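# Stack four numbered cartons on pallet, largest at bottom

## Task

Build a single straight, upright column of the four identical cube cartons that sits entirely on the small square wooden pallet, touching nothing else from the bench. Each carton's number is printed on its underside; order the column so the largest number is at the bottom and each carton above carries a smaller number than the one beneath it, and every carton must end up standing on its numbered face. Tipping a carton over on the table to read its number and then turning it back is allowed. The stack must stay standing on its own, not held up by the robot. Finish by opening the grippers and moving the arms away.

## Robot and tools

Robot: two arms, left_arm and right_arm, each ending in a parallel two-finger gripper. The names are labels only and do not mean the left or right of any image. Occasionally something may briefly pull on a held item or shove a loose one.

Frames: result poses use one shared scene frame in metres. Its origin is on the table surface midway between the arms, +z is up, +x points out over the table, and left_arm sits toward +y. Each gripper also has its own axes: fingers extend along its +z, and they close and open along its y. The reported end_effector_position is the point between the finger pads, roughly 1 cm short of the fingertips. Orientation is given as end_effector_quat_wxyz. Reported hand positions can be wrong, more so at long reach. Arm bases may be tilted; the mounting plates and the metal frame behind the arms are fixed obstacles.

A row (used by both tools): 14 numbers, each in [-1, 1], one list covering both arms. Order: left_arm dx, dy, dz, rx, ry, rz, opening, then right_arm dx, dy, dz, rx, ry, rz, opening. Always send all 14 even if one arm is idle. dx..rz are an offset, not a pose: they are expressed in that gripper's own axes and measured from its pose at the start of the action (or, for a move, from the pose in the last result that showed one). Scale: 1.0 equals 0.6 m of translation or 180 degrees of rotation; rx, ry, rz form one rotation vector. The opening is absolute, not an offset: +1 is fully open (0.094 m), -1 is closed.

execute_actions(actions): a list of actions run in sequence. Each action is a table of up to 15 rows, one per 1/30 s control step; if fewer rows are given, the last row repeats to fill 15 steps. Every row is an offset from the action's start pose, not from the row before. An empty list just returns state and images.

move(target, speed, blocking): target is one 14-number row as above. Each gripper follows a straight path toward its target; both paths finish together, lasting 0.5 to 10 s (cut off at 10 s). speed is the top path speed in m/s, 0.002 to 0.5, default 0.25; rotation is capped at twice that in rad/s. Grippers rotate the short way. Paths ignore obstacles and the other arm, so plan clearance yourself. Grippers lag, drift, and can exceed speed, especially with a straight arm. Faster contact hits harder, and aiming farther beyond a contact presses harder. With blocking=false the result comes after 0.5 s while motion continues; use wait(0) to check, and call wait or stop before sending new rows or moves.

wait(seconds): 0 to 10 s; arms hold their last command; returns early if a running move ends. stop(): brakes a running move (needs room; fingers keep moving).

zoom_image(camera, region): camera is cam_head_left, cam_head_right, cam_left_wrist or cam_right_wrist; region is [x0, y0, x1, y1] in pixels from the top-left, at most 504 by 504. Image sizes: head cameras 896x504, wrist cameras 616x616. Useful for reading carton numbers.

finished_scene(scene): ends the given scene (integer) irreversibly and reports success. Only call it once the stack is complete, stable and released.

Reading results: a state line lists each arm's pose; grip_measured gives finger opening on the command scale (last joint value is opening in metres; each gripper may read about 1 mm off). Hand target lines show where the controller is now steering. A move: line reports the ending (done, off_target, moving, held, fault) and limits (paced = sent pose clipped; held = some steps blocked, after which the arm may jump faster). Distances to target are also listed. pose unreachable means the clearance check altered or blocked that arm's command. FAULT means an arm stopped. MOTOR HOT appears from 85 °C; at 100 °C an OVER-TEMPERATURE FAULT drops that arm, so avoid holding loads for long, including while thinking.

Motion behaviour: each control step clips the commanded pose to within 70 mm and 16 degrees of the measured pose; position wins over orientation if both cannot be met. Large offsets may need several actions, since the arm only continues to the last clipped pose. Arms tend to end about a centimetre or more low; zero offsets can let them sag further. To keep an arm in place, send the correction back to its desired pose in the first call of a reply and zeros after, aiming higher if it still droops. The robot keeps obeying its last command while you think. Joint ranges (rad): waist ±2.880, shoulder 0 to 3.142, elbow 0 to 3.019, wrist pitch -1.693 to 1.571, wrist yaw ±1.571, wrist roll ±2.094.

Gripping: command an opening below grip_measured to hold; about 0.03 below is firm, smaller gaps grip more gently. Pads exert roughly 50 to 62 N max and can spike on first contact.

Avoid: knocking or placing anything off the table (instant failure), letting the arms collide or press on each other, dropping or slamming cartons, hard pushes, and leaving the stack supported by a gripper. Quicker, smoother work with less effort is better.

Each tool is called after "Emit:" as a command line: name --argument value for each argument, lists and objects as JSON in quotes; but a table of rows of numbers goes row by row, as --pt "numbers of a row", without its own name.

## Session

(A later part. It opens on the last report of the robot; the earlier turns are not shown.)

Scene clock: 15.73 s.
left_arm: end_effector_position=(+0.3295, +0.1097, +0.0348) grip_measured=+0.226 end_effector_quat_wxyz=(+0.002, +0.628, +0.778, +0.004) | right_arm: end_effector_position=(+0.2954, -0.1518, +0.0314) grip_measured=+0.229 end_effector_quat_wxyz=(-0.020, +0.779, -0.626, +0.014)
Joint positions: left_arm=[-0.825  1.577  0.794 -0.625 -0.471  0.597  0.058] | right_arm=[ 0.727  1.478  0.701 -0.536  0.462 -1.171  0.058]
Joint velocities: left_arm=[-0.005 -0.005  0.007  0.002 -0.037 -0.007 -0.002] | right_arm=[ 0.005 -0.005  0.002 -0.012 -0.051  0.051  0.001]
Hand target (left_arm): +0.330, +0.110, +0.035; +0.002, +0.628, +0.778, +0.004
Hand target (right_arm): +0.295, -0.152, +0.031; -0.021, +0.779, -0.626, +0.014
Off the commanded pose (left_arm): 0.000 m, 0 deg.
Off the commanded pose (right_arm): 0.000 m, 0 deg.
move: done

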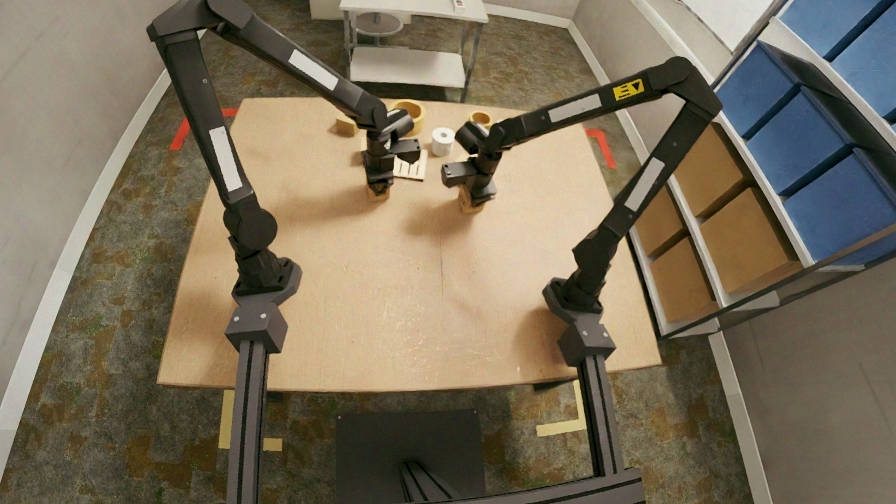

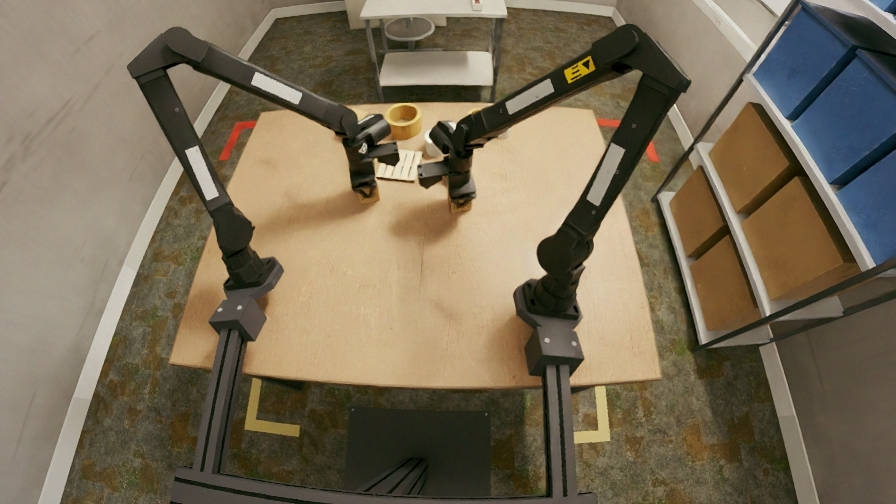

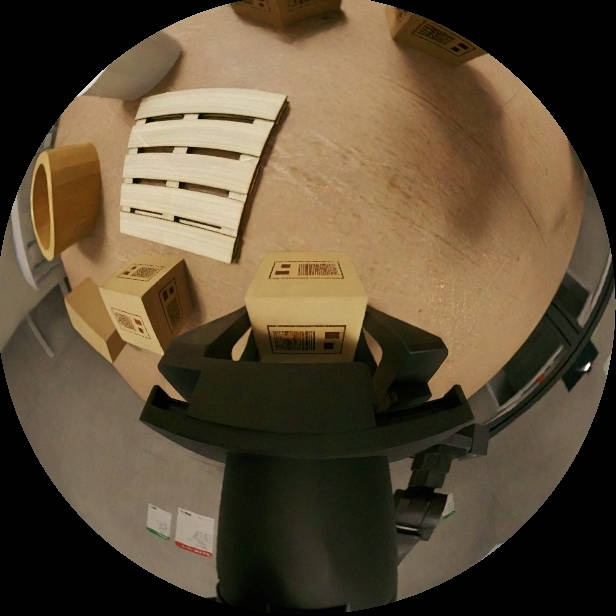

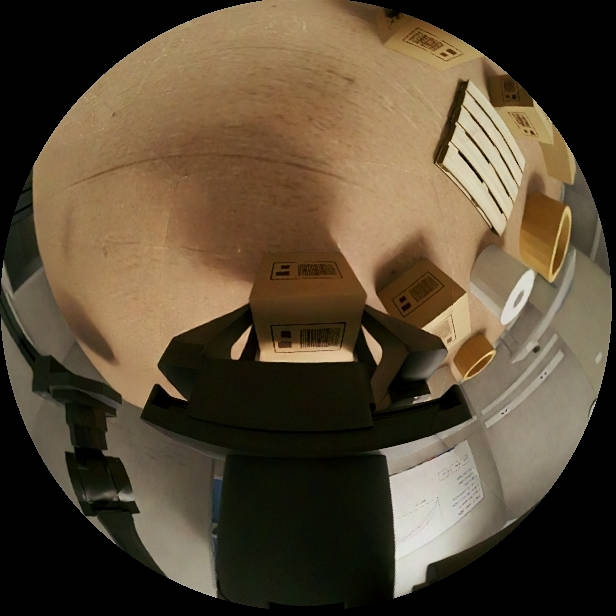

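Emit:
move --target '[0.15,-0.155,-0.33,0,0,0.067,0.18,0.05,0.13,-0.34,0,0,0.067,0.18]'

Emit:
move --target '[0,0,0,0,-0.38,0,0.18,0,0,0,0,-0.38,0,0.18]' --speed 0.4

Scene clock: 17.63 s.
left_arm: end_effector_position=(+0.2093, +0.1872, +0.2177) grip_measured=+0.226 end_effector_quat_wxyz=(-0.011, +0.716, +0.698, +0.014) | right_arm: end_effector_position=(+0.1991, -0.2102, +0.2090) grip_measured=+0.229 end_effector_quat_wxyz=(+0.004, +0.720, -0.693, +0.021)
Joint positions: left_arm=[-1.292  1.046  0.709 -1.355 -0.495  0.29   0.058] | right_arm=[ 1.127  0.971  0.697 -1.316  0.525 -0.513  0.058]
Joint velocities: left_arm=[ 0.005  0.005 -0.002 -0.017 -0.051 -0.051 -0.001] | right_arm=[-0.015 -0.015  0.002  0.012  0.007  0.037  0.   ]
Hand target (left_arm): +0.218, +0.179, +0.232; +0.003, +0.707, +0.708, +0.006
Hand target (right_arm): +0.213, -0.200, +0.228; -0.018, +0.709, -0.705, +0.015
Off the commanded pose (left_arm): 0.020 m, 2 deg.
Off the commanded pose (right_arm): 0.029 m, 4 deg.
move: off_target (left_arm, right_arm)

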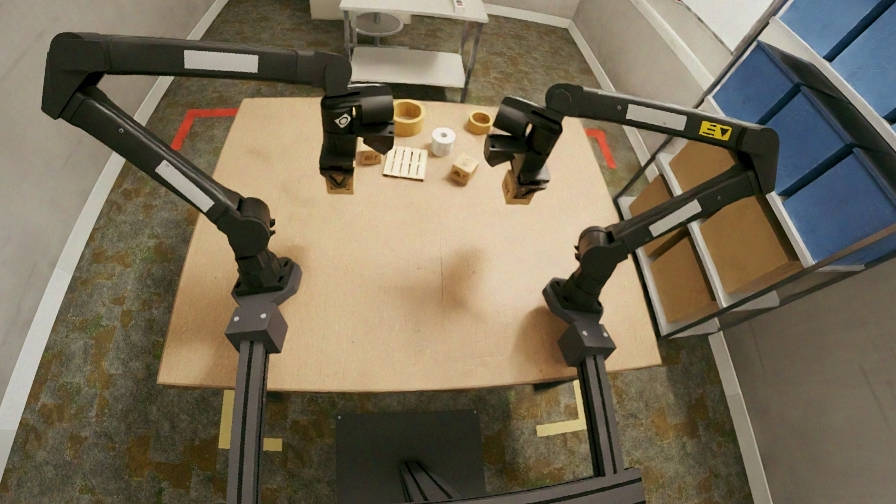

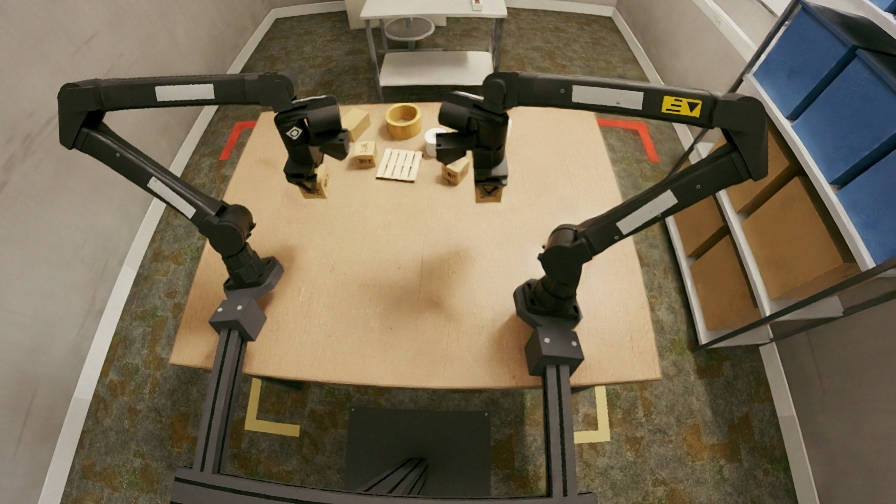

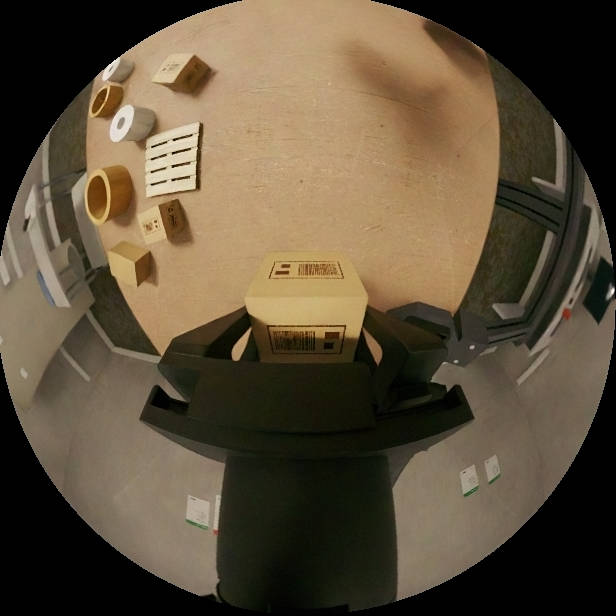

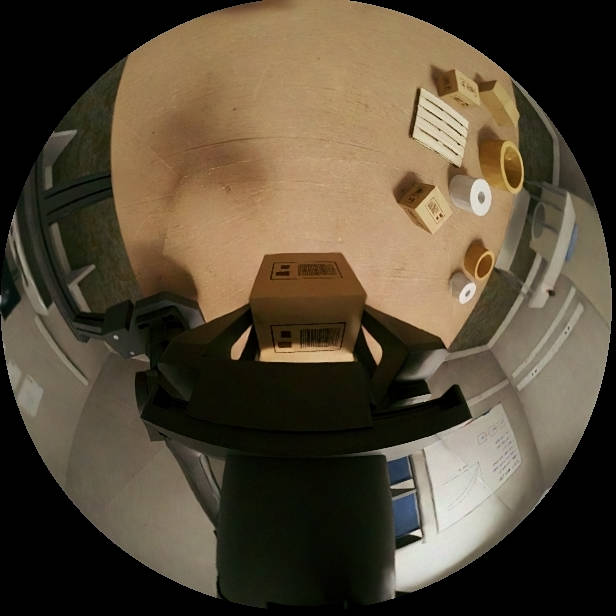

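Scene clock: 19.80 s.
left_arm: end_effector_position=(+0.2033, +0.1876, +0.2138) grip_measured=+0.226 end_effector_quat_wxyz=(+0.372, +0.593, +0.592, -0.399) | right_arm: end_effector_position=(+0.2001, -0.2066, +0.2156) grip_measured=+0.229 end_effector_quat_wxyz=(-0.395, +0.602, -0.574, -0.391)
Joint positions: left_arm=[-0.446  0.358  0.258 -0.748  0.722  1.131  0.058] | right_arm=[ 0.215  0.564  0.374 -0.842 -0.883 -1.454  0.058]
Joint velocities: left_arm=[-0.034  0.005  0.002  0.012  0.037 -0.022  0.001] | right_arm=[ 0.015  0.005 -0.017  0.007 -0.051  0.051 -0.001]
Hand target (left_arm): +0.208, +0.187, +0.217; +0.382, +0.596, +0.585, -0.395
Hand target (right_arm): +0.200, -0.206, +0.212; -0.396, +0.604, -0.571, -0.390
Off the commanded pose (left_arm): 0.007 m, 2 deg.
Off the commanded pose (right_arm): 0.008 m, 1 deg.
move: done

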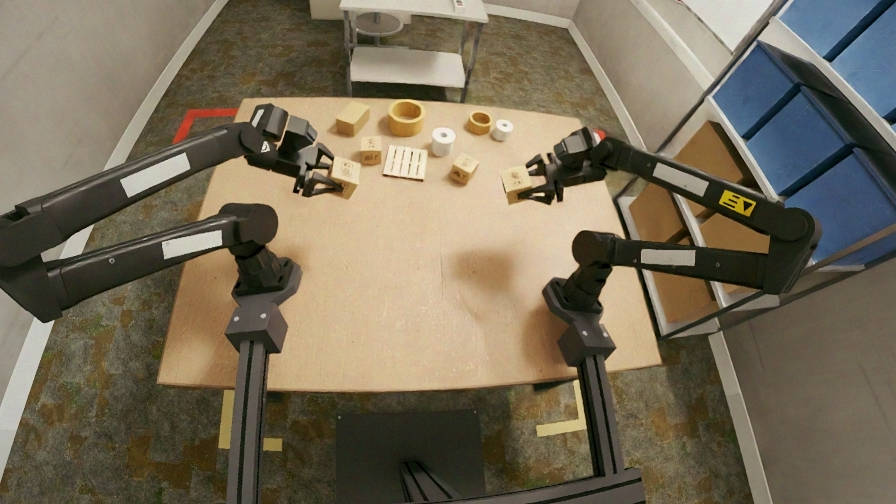

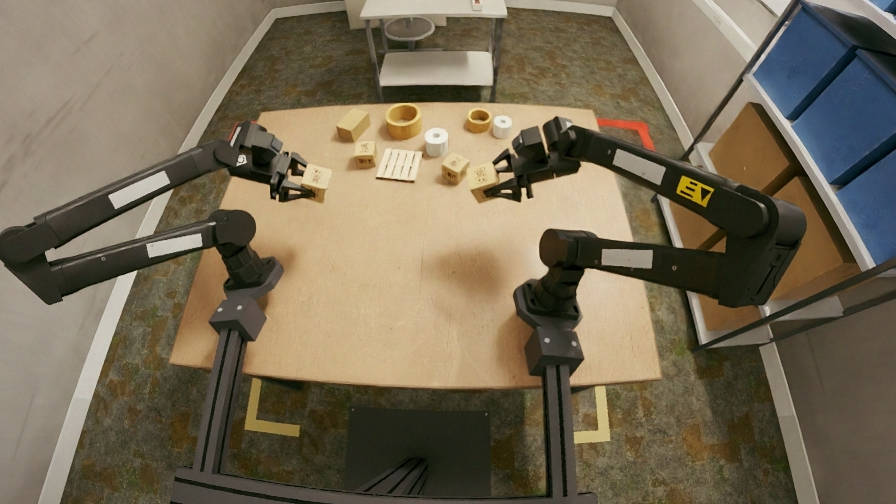

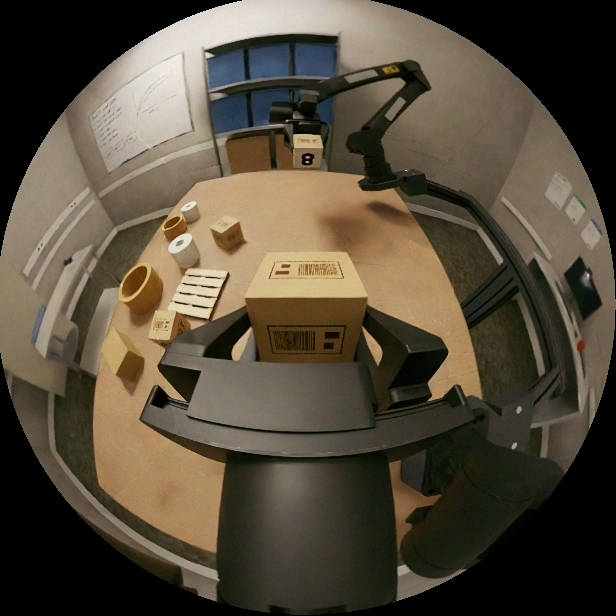

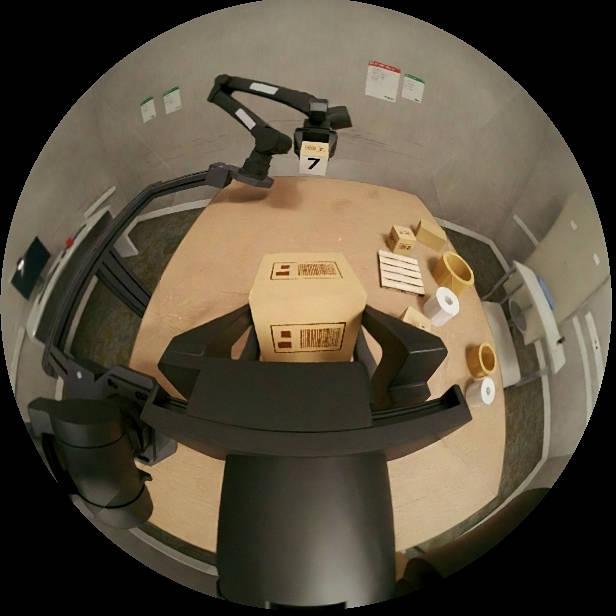

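Emit:
move --target '[0,0,0,0,0.37,0,0.18,0,0,0,0,0.375,0,0.18]' --speed 0.4

Emit:
move --target '[0.12,-0.05,0,0,0,0,0.18,-0.41,-0.43,0.17,0,0,0,0.18]' --speed 0.3

Scene clock: 22.27 s.
left_arm: end_effector_position=(+0.1943, +0.1995, +0.1995) grip_measured=+0.226 end_effector_quat_wxyz=(-0.028, +0.722, +0.691, +0.003) | right_arm: end_effector_position=(+0.1854, -0.2229, +0.1957) grip_measured=+0.229 end_effector_quat_wxyz=(+0.020, +0.728, -0.685, +0.017)
Joint positions: left_arm=[-1.274  1.025  0.646 -1.326 -0.463  0.32   0.058] | right_arm=[ 1.113  0.949  0.648 -1.313  0.51  -0.535  0.058]
Joint velocities: left_arm=[-0.015  0.005  0.027  0.007  0.022 -0.081 -0.001] | right_arm=[ 0.005 -0.005 -0.002 -0.012 -0.066  0.037 -0.   ]
Hand target (left_arm): +0.204, +0.189, +0.214; -0.012, +0.715, +0.699, -0.002
Hand target (right_arm): +0.199, -0.211, +0.213; +0.001, +0.719, -0.695, +0.013
Off the commanded pose (left_arm): 0.021 m, 2 deg.
Off the commanded pose (right_arm): 0.030 m, 4 deg.
move: off_target (left_arm, right_arm)

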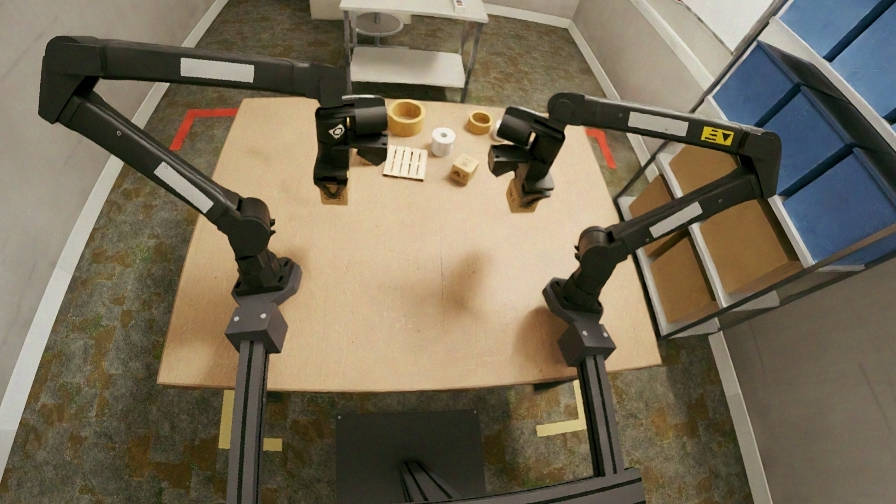

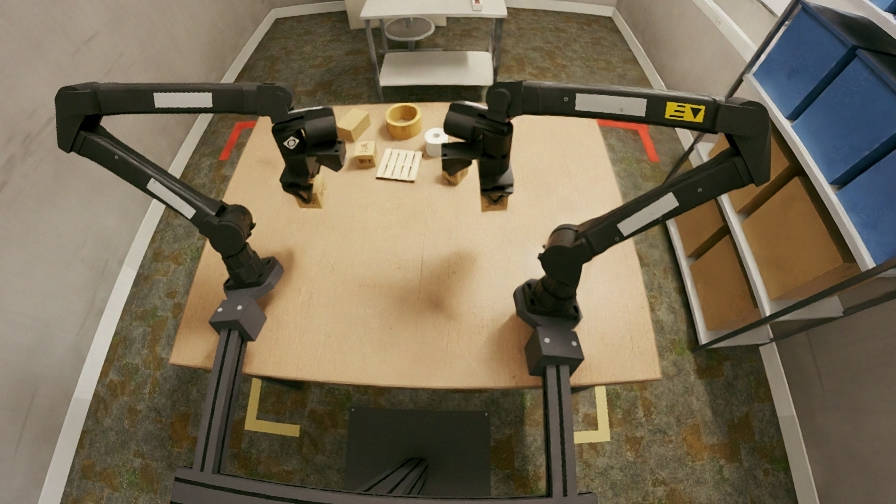

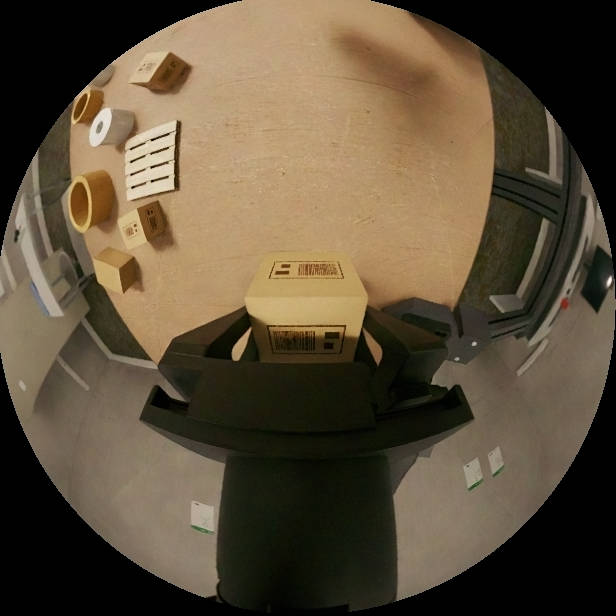

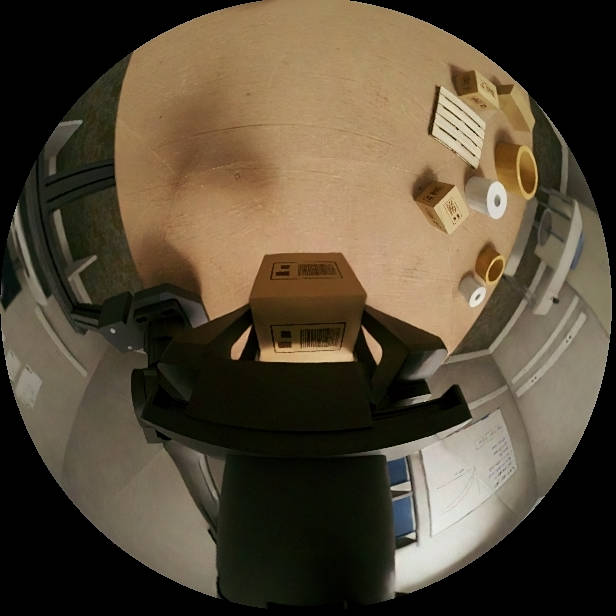

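Scene clock: 24.00 s.
left_arm: end_effector_position=(+0.1682, +0.2726, +0.2004) grip_measured=+0.226 end_effector_quat_wxyz=(-0.030, +0.724, +0.689, +0.006) | right_arm: end_effector_position=(+0.4159, +0.0268, +0.0854) grip_measured=+0.229 end_effector_quat_wxyz=(+0.024, +0.729, -0.683, +0.015)
Joint positions: left_arm=[-1.298  0.75   0.524 -1.498 -0.462  0.296  0.058] | right_arm=[ 0.889  1.903  1.48  -1.074  0.502 -0.793  0.058]
Joint velocities: left_arm=[ 0.005  0.005 -0.007 -0.012 -0.007  0.007 -0.   ] | right_arm=[ 0.005 -0.005 -0.007  0.007 -0.037 -0.022  0.   ]
Hand target (left_arm): +0.168, +0.273, +0.203; -0.028, +0.722, +0.691, +0.004
Hand target (right_arm): +0.432, +0.031, +0.086; +0.018, +0.728, -0.685, +0.015
Off the commanded pose (left_arm): 0.003 m, 1 deg.
Off the commanded pose (right_arm): 0.015 m, 1 deg.
move: off_target (right_arm)

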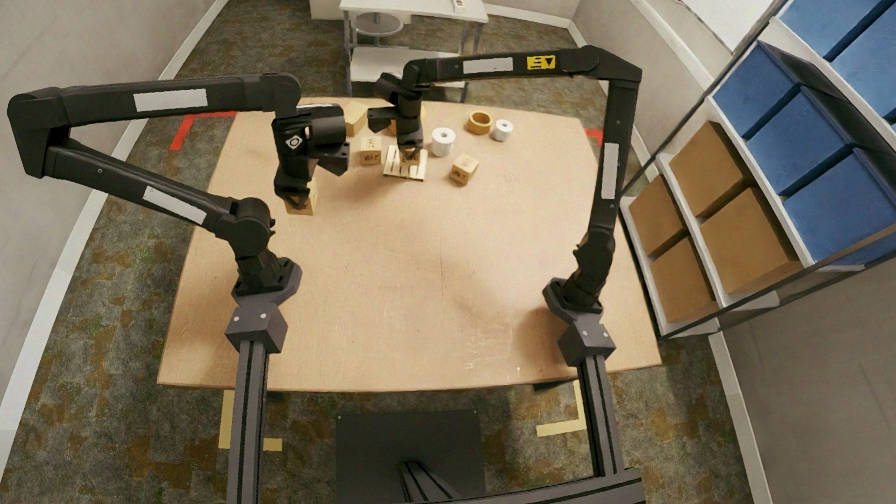

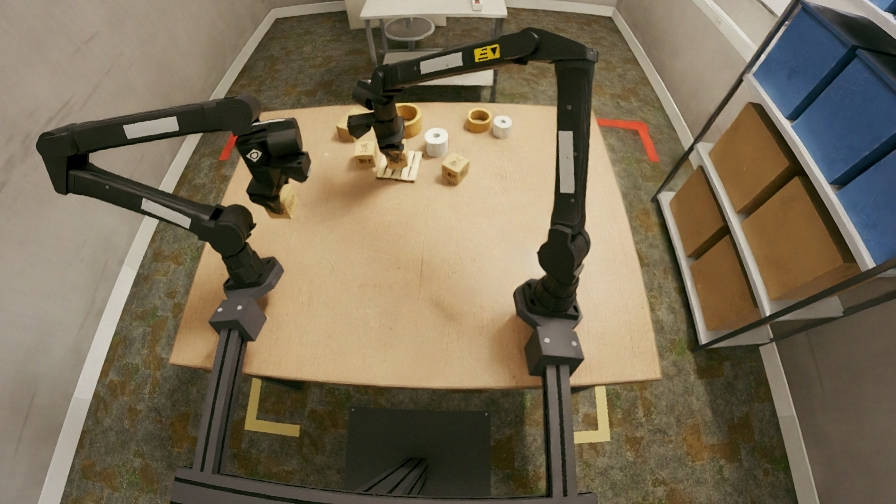

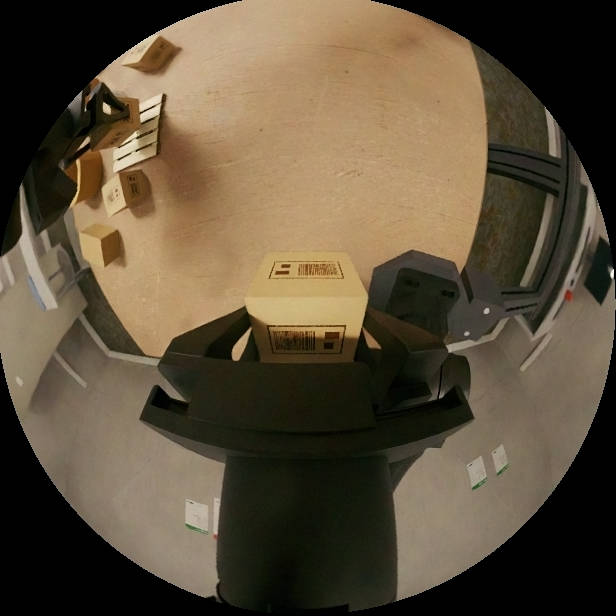

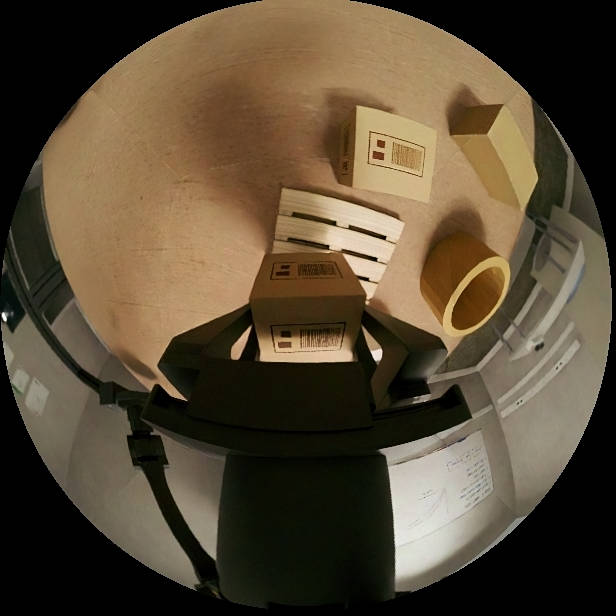

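Emit:
move --target '[0,0,0,0,0,0,0.18,-0.045,-0.06,0.04,0.004,-0.022,0.022,0.18]' --speed 0.06

Scene clock: 25.40 s.
left_arm: end_effector_position=(+0.1672, +0.2735, +0.1991) grip_measured=+0.226 end_effector_quat_wxyz=(-0.032, +0.725, +0.688, +0.007) | right_arm: end_effector_position=(+0.4325, +0.0465, +0.0648) grip_measured=+0.229 end_effector_quat_wxyz=(+0.003, +0.713, -0.701, -0.005)
Joint positions: left_arm=[-1.298  0.75   0.52  -1.498 -0.462  0.296  0.058] | right_arm=[ 0.865  1.957  1.525 -1.007  0.459 -0.793  0.058]
Joint velocities: left_arm=[-0.015 -0.015 -0.012 -0.012  0.037 -0.007  0.   ] | right_arm=[-0.024 -0.005 -0.012  0.007  0.037 -0.022  0.   ]
Hand target (left_arm): +0.168, +0.273, +0.200; -0.030, +0.725, +0.689, +0.006
Hand target (right_arm): +0.450, +0.054, +0.061; -0.006, +0.706, -0.708, -0.005
Off the commanded pose (left_arm): 0.002 m, 0 deg.
Off the commanded pose (right_arm): 0.020 m, 2 deg.
move: off_target (right_arm)

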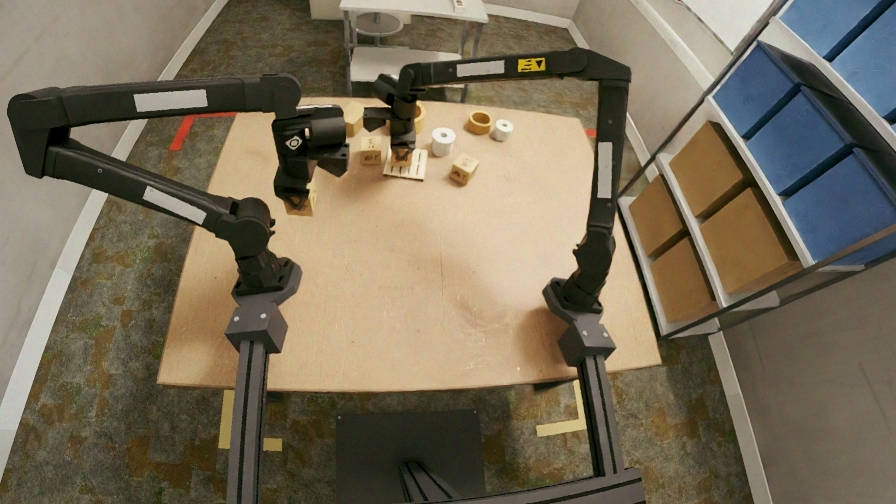

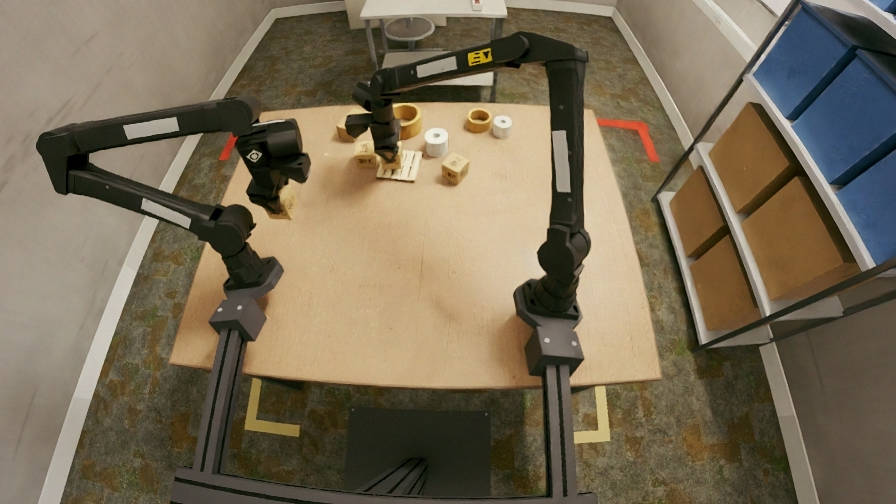

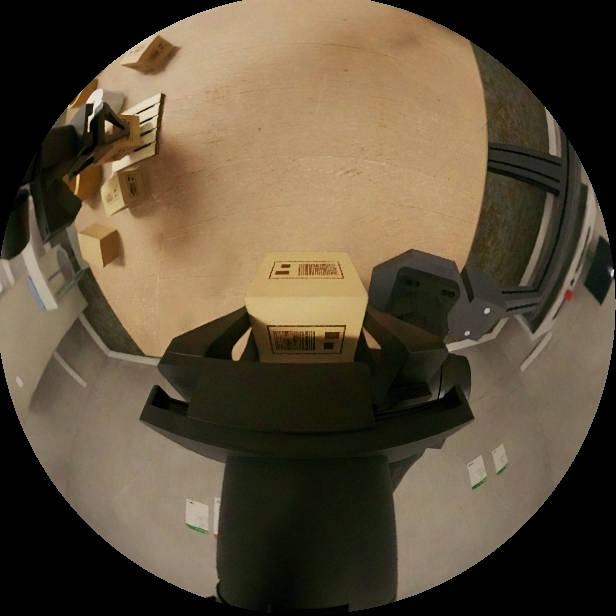

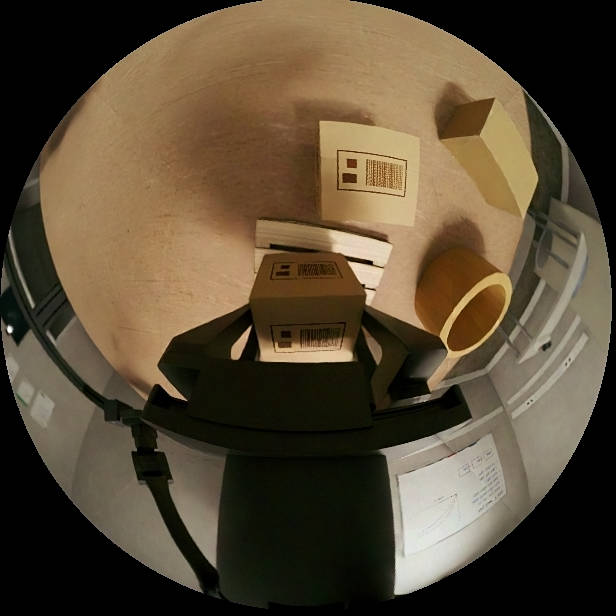

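Emit:
move --target '[0,0,0,0,0,0,0.18,0.02,-0.025,0.04,0,0,0,0.18]' --speed 0.04

Emit:
zoom_image --camera "cam_head_left" --region '[350,100,450,200]'

Scene clock: 26.67 s.
left_arm: end_effector_position=(+0.1662, +0.2745, +0.1978) grip_measured=+0.226 end_effector_quat_wxyz=(-0.033, +0.726, +0.687, +0.008) | right_arm: end_effector_position=(+0.4494, +0.0378, +0.0557) grip_measured=+0.229 end_effector_quat_wxyz=(-0.006, +0.708, -0.706, -0.005)
Joint positions: left_arm=[-1.298  0.75   0.516 -1.498 -0.462  0.296  0.058] | right_arm=[ 0.83   1.957  1.525 -0.969  0.453 -0.829  0.058]
Joint velocities: left_arm=[-0.005 -0.015 -0.002 -0.007 -0.007 -0.066  0.001] | right_arm=[-0.005 -0.005  0.002  0.012 -0.037  0.051  0.001]
Hand target (left_arm): +0.167, +0.274, +0.199; -0.032, +0.725, +0.688, +0.007
Hand target (right_arm): +0.447, +0.035, +0.041; +0.003, +0.713, -0.701, -0.005
Off the commanded pose (left_arm): 0.002 m, 0 deg.
Off the commanded pose (right_arm): 0.015 m, 1 deg.
move: off_target (right_arm)

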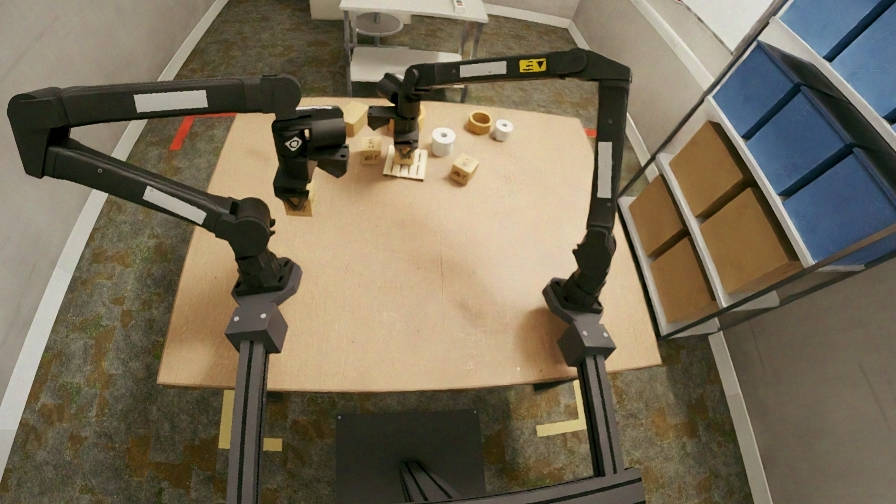

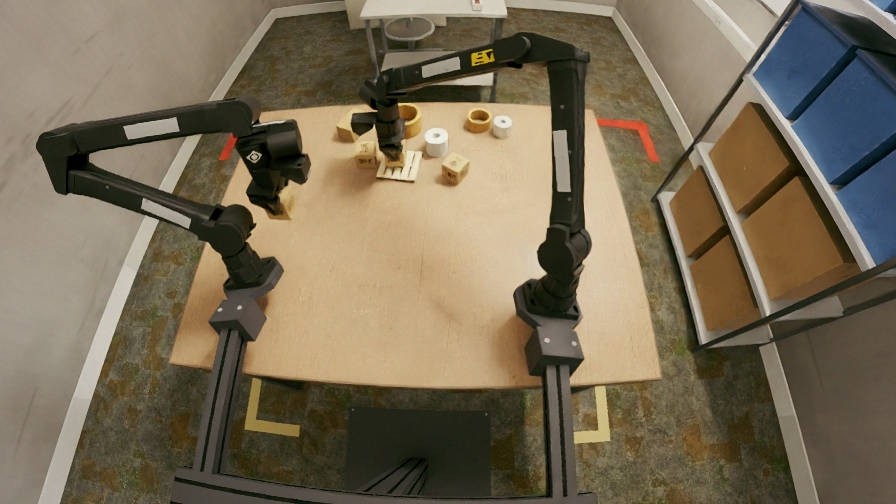

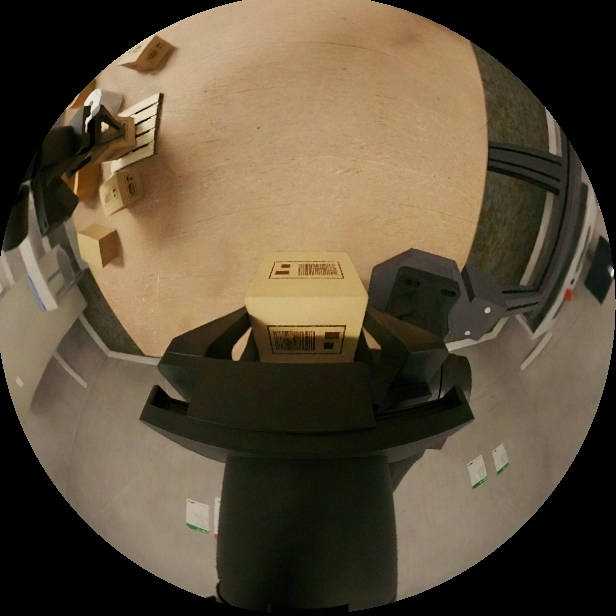

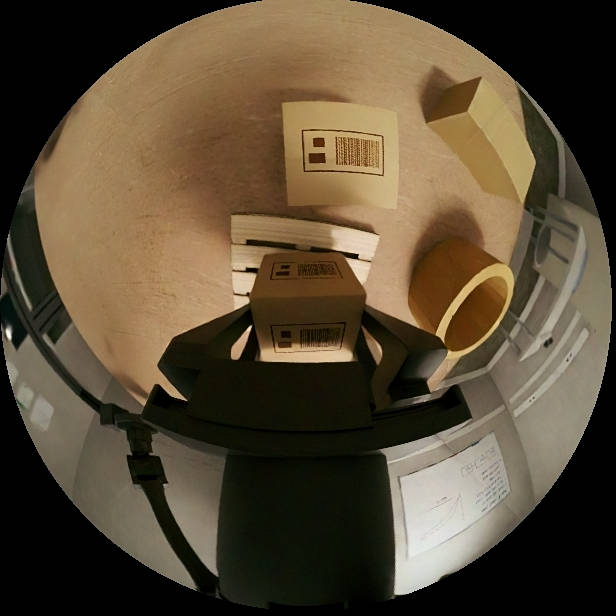

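Region (350, 100, 450, 200) of cam_head_left's 896x504 image, scaled by 5.040, with more detail than that image has.

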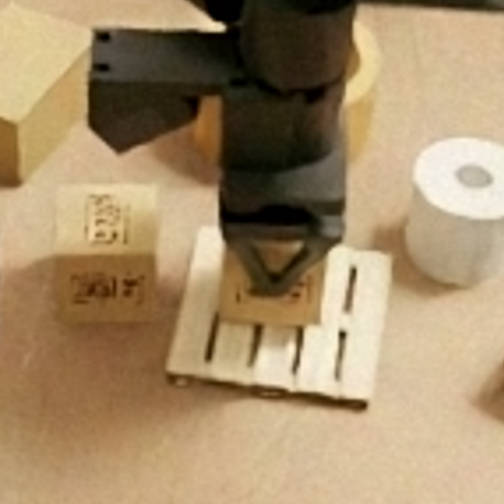

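Want ~1 cm -X, slightly -Y.

Emit:
move --target '[0,0,0,0,0,0,0.18,0.015,0.03,0.04,0,0,0,0.18]' --speed 0.04

Emit:
zoom_image --camera "cam_head_left" --region '[350,100,450,200]'

Scene clock: 27.87 s.
left_arm: end_effector_position=(+0.1653, +0.2753, +0.1965) grip_measured=+0.226 end_effector_quat_wxyz=(-0.035, +0.726, +0.687, +0.009) | right_arm: end_effector_position=(+0.4393, +0.0358, +0.0442) grip_measured=+0.229 end_effector_quat_wxyz=(-0.017, +0.705, -0.709, -0.004)
Joint positions: left_arm=[-1.298  0.75   0.512 -1.498 -0.462  0.296  0.058] | right_arm=[ 0.83   1.946  1.464 -0.894  0.454 -0.83   0.058]
Joint velocities: left_arm=[-0.015 -0.005 -0.012  0.007  0.007  0.007  0.   ] | right_arm=[-0.005 -0.005 -0.007  0.007  0.007  0.037 -0.   ]
Hand target (left_arm): +0.166, +0.274, +0.198; -0.033, +0.726, +0.687, +0.008
Hand target (right_arm): +0.432, +0.029, +0.032; -0.006, +0.708, -0.706, -0.005
Off the commanded pose (left_arm): 0.002 m, 0 deg.
Off the commanded pose (right_arm): 0.016 m, 1 deg.
move: off_target (right_arm)

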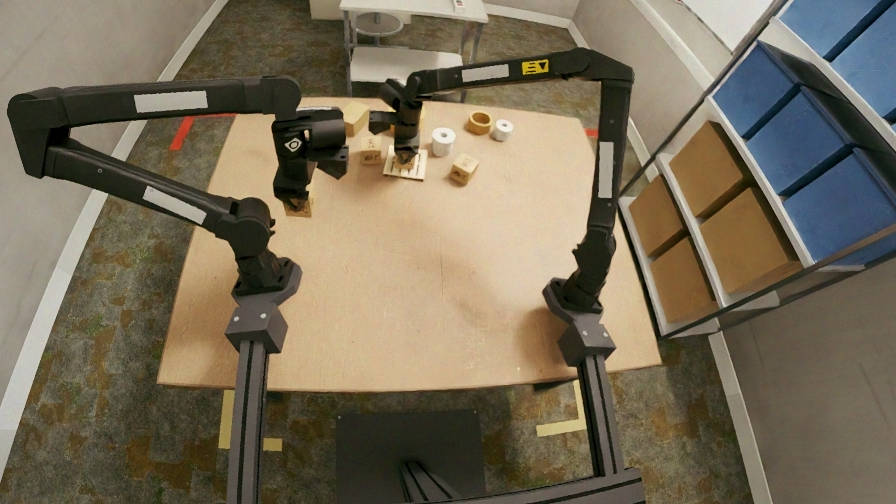

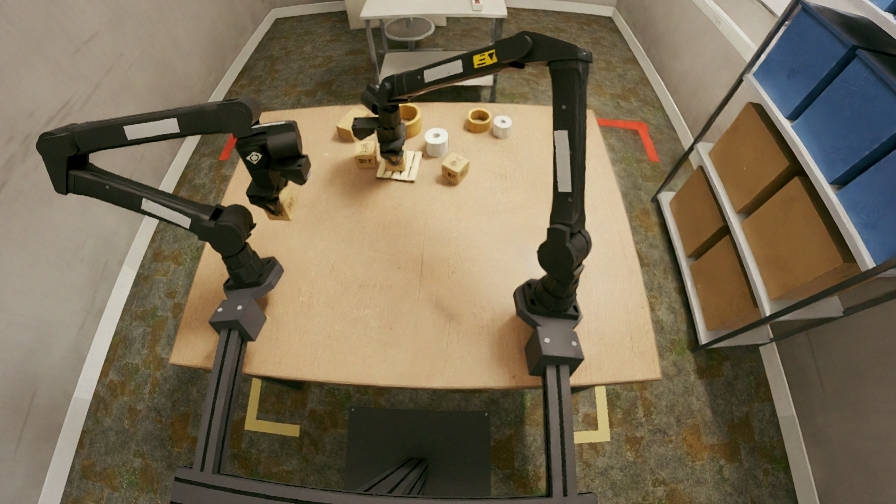

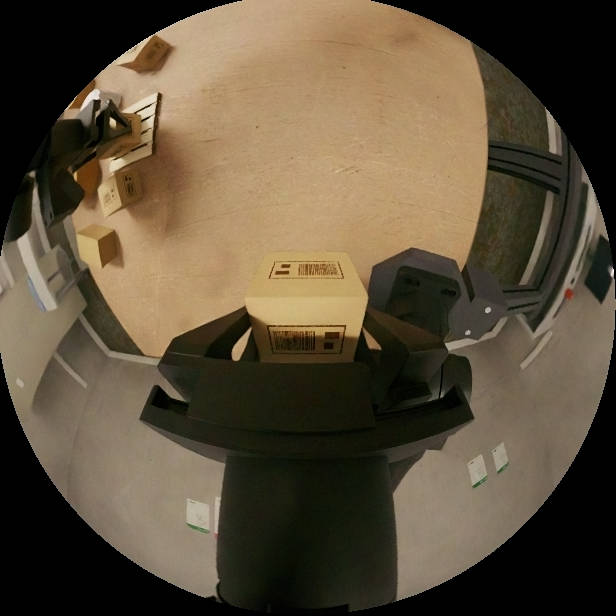

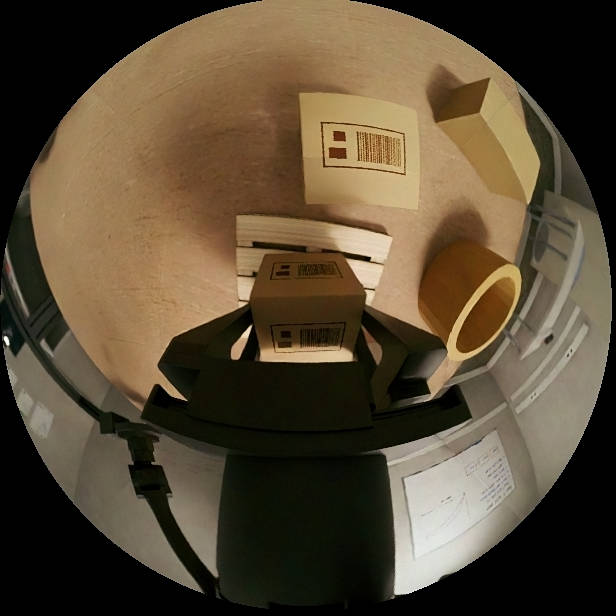

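Region (350, 100, 450, 200) of cam_head_left's 896x504 image, scaled by 5.040, with more detail than that image has.

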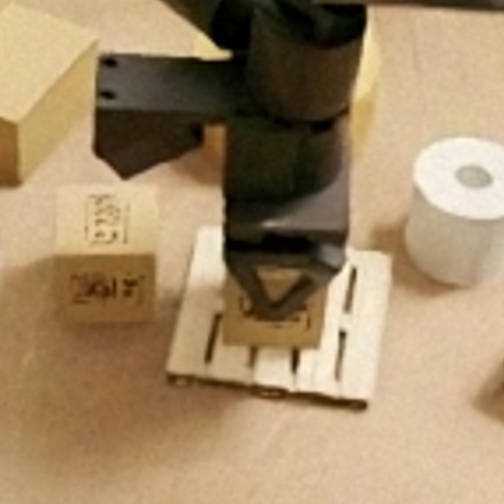

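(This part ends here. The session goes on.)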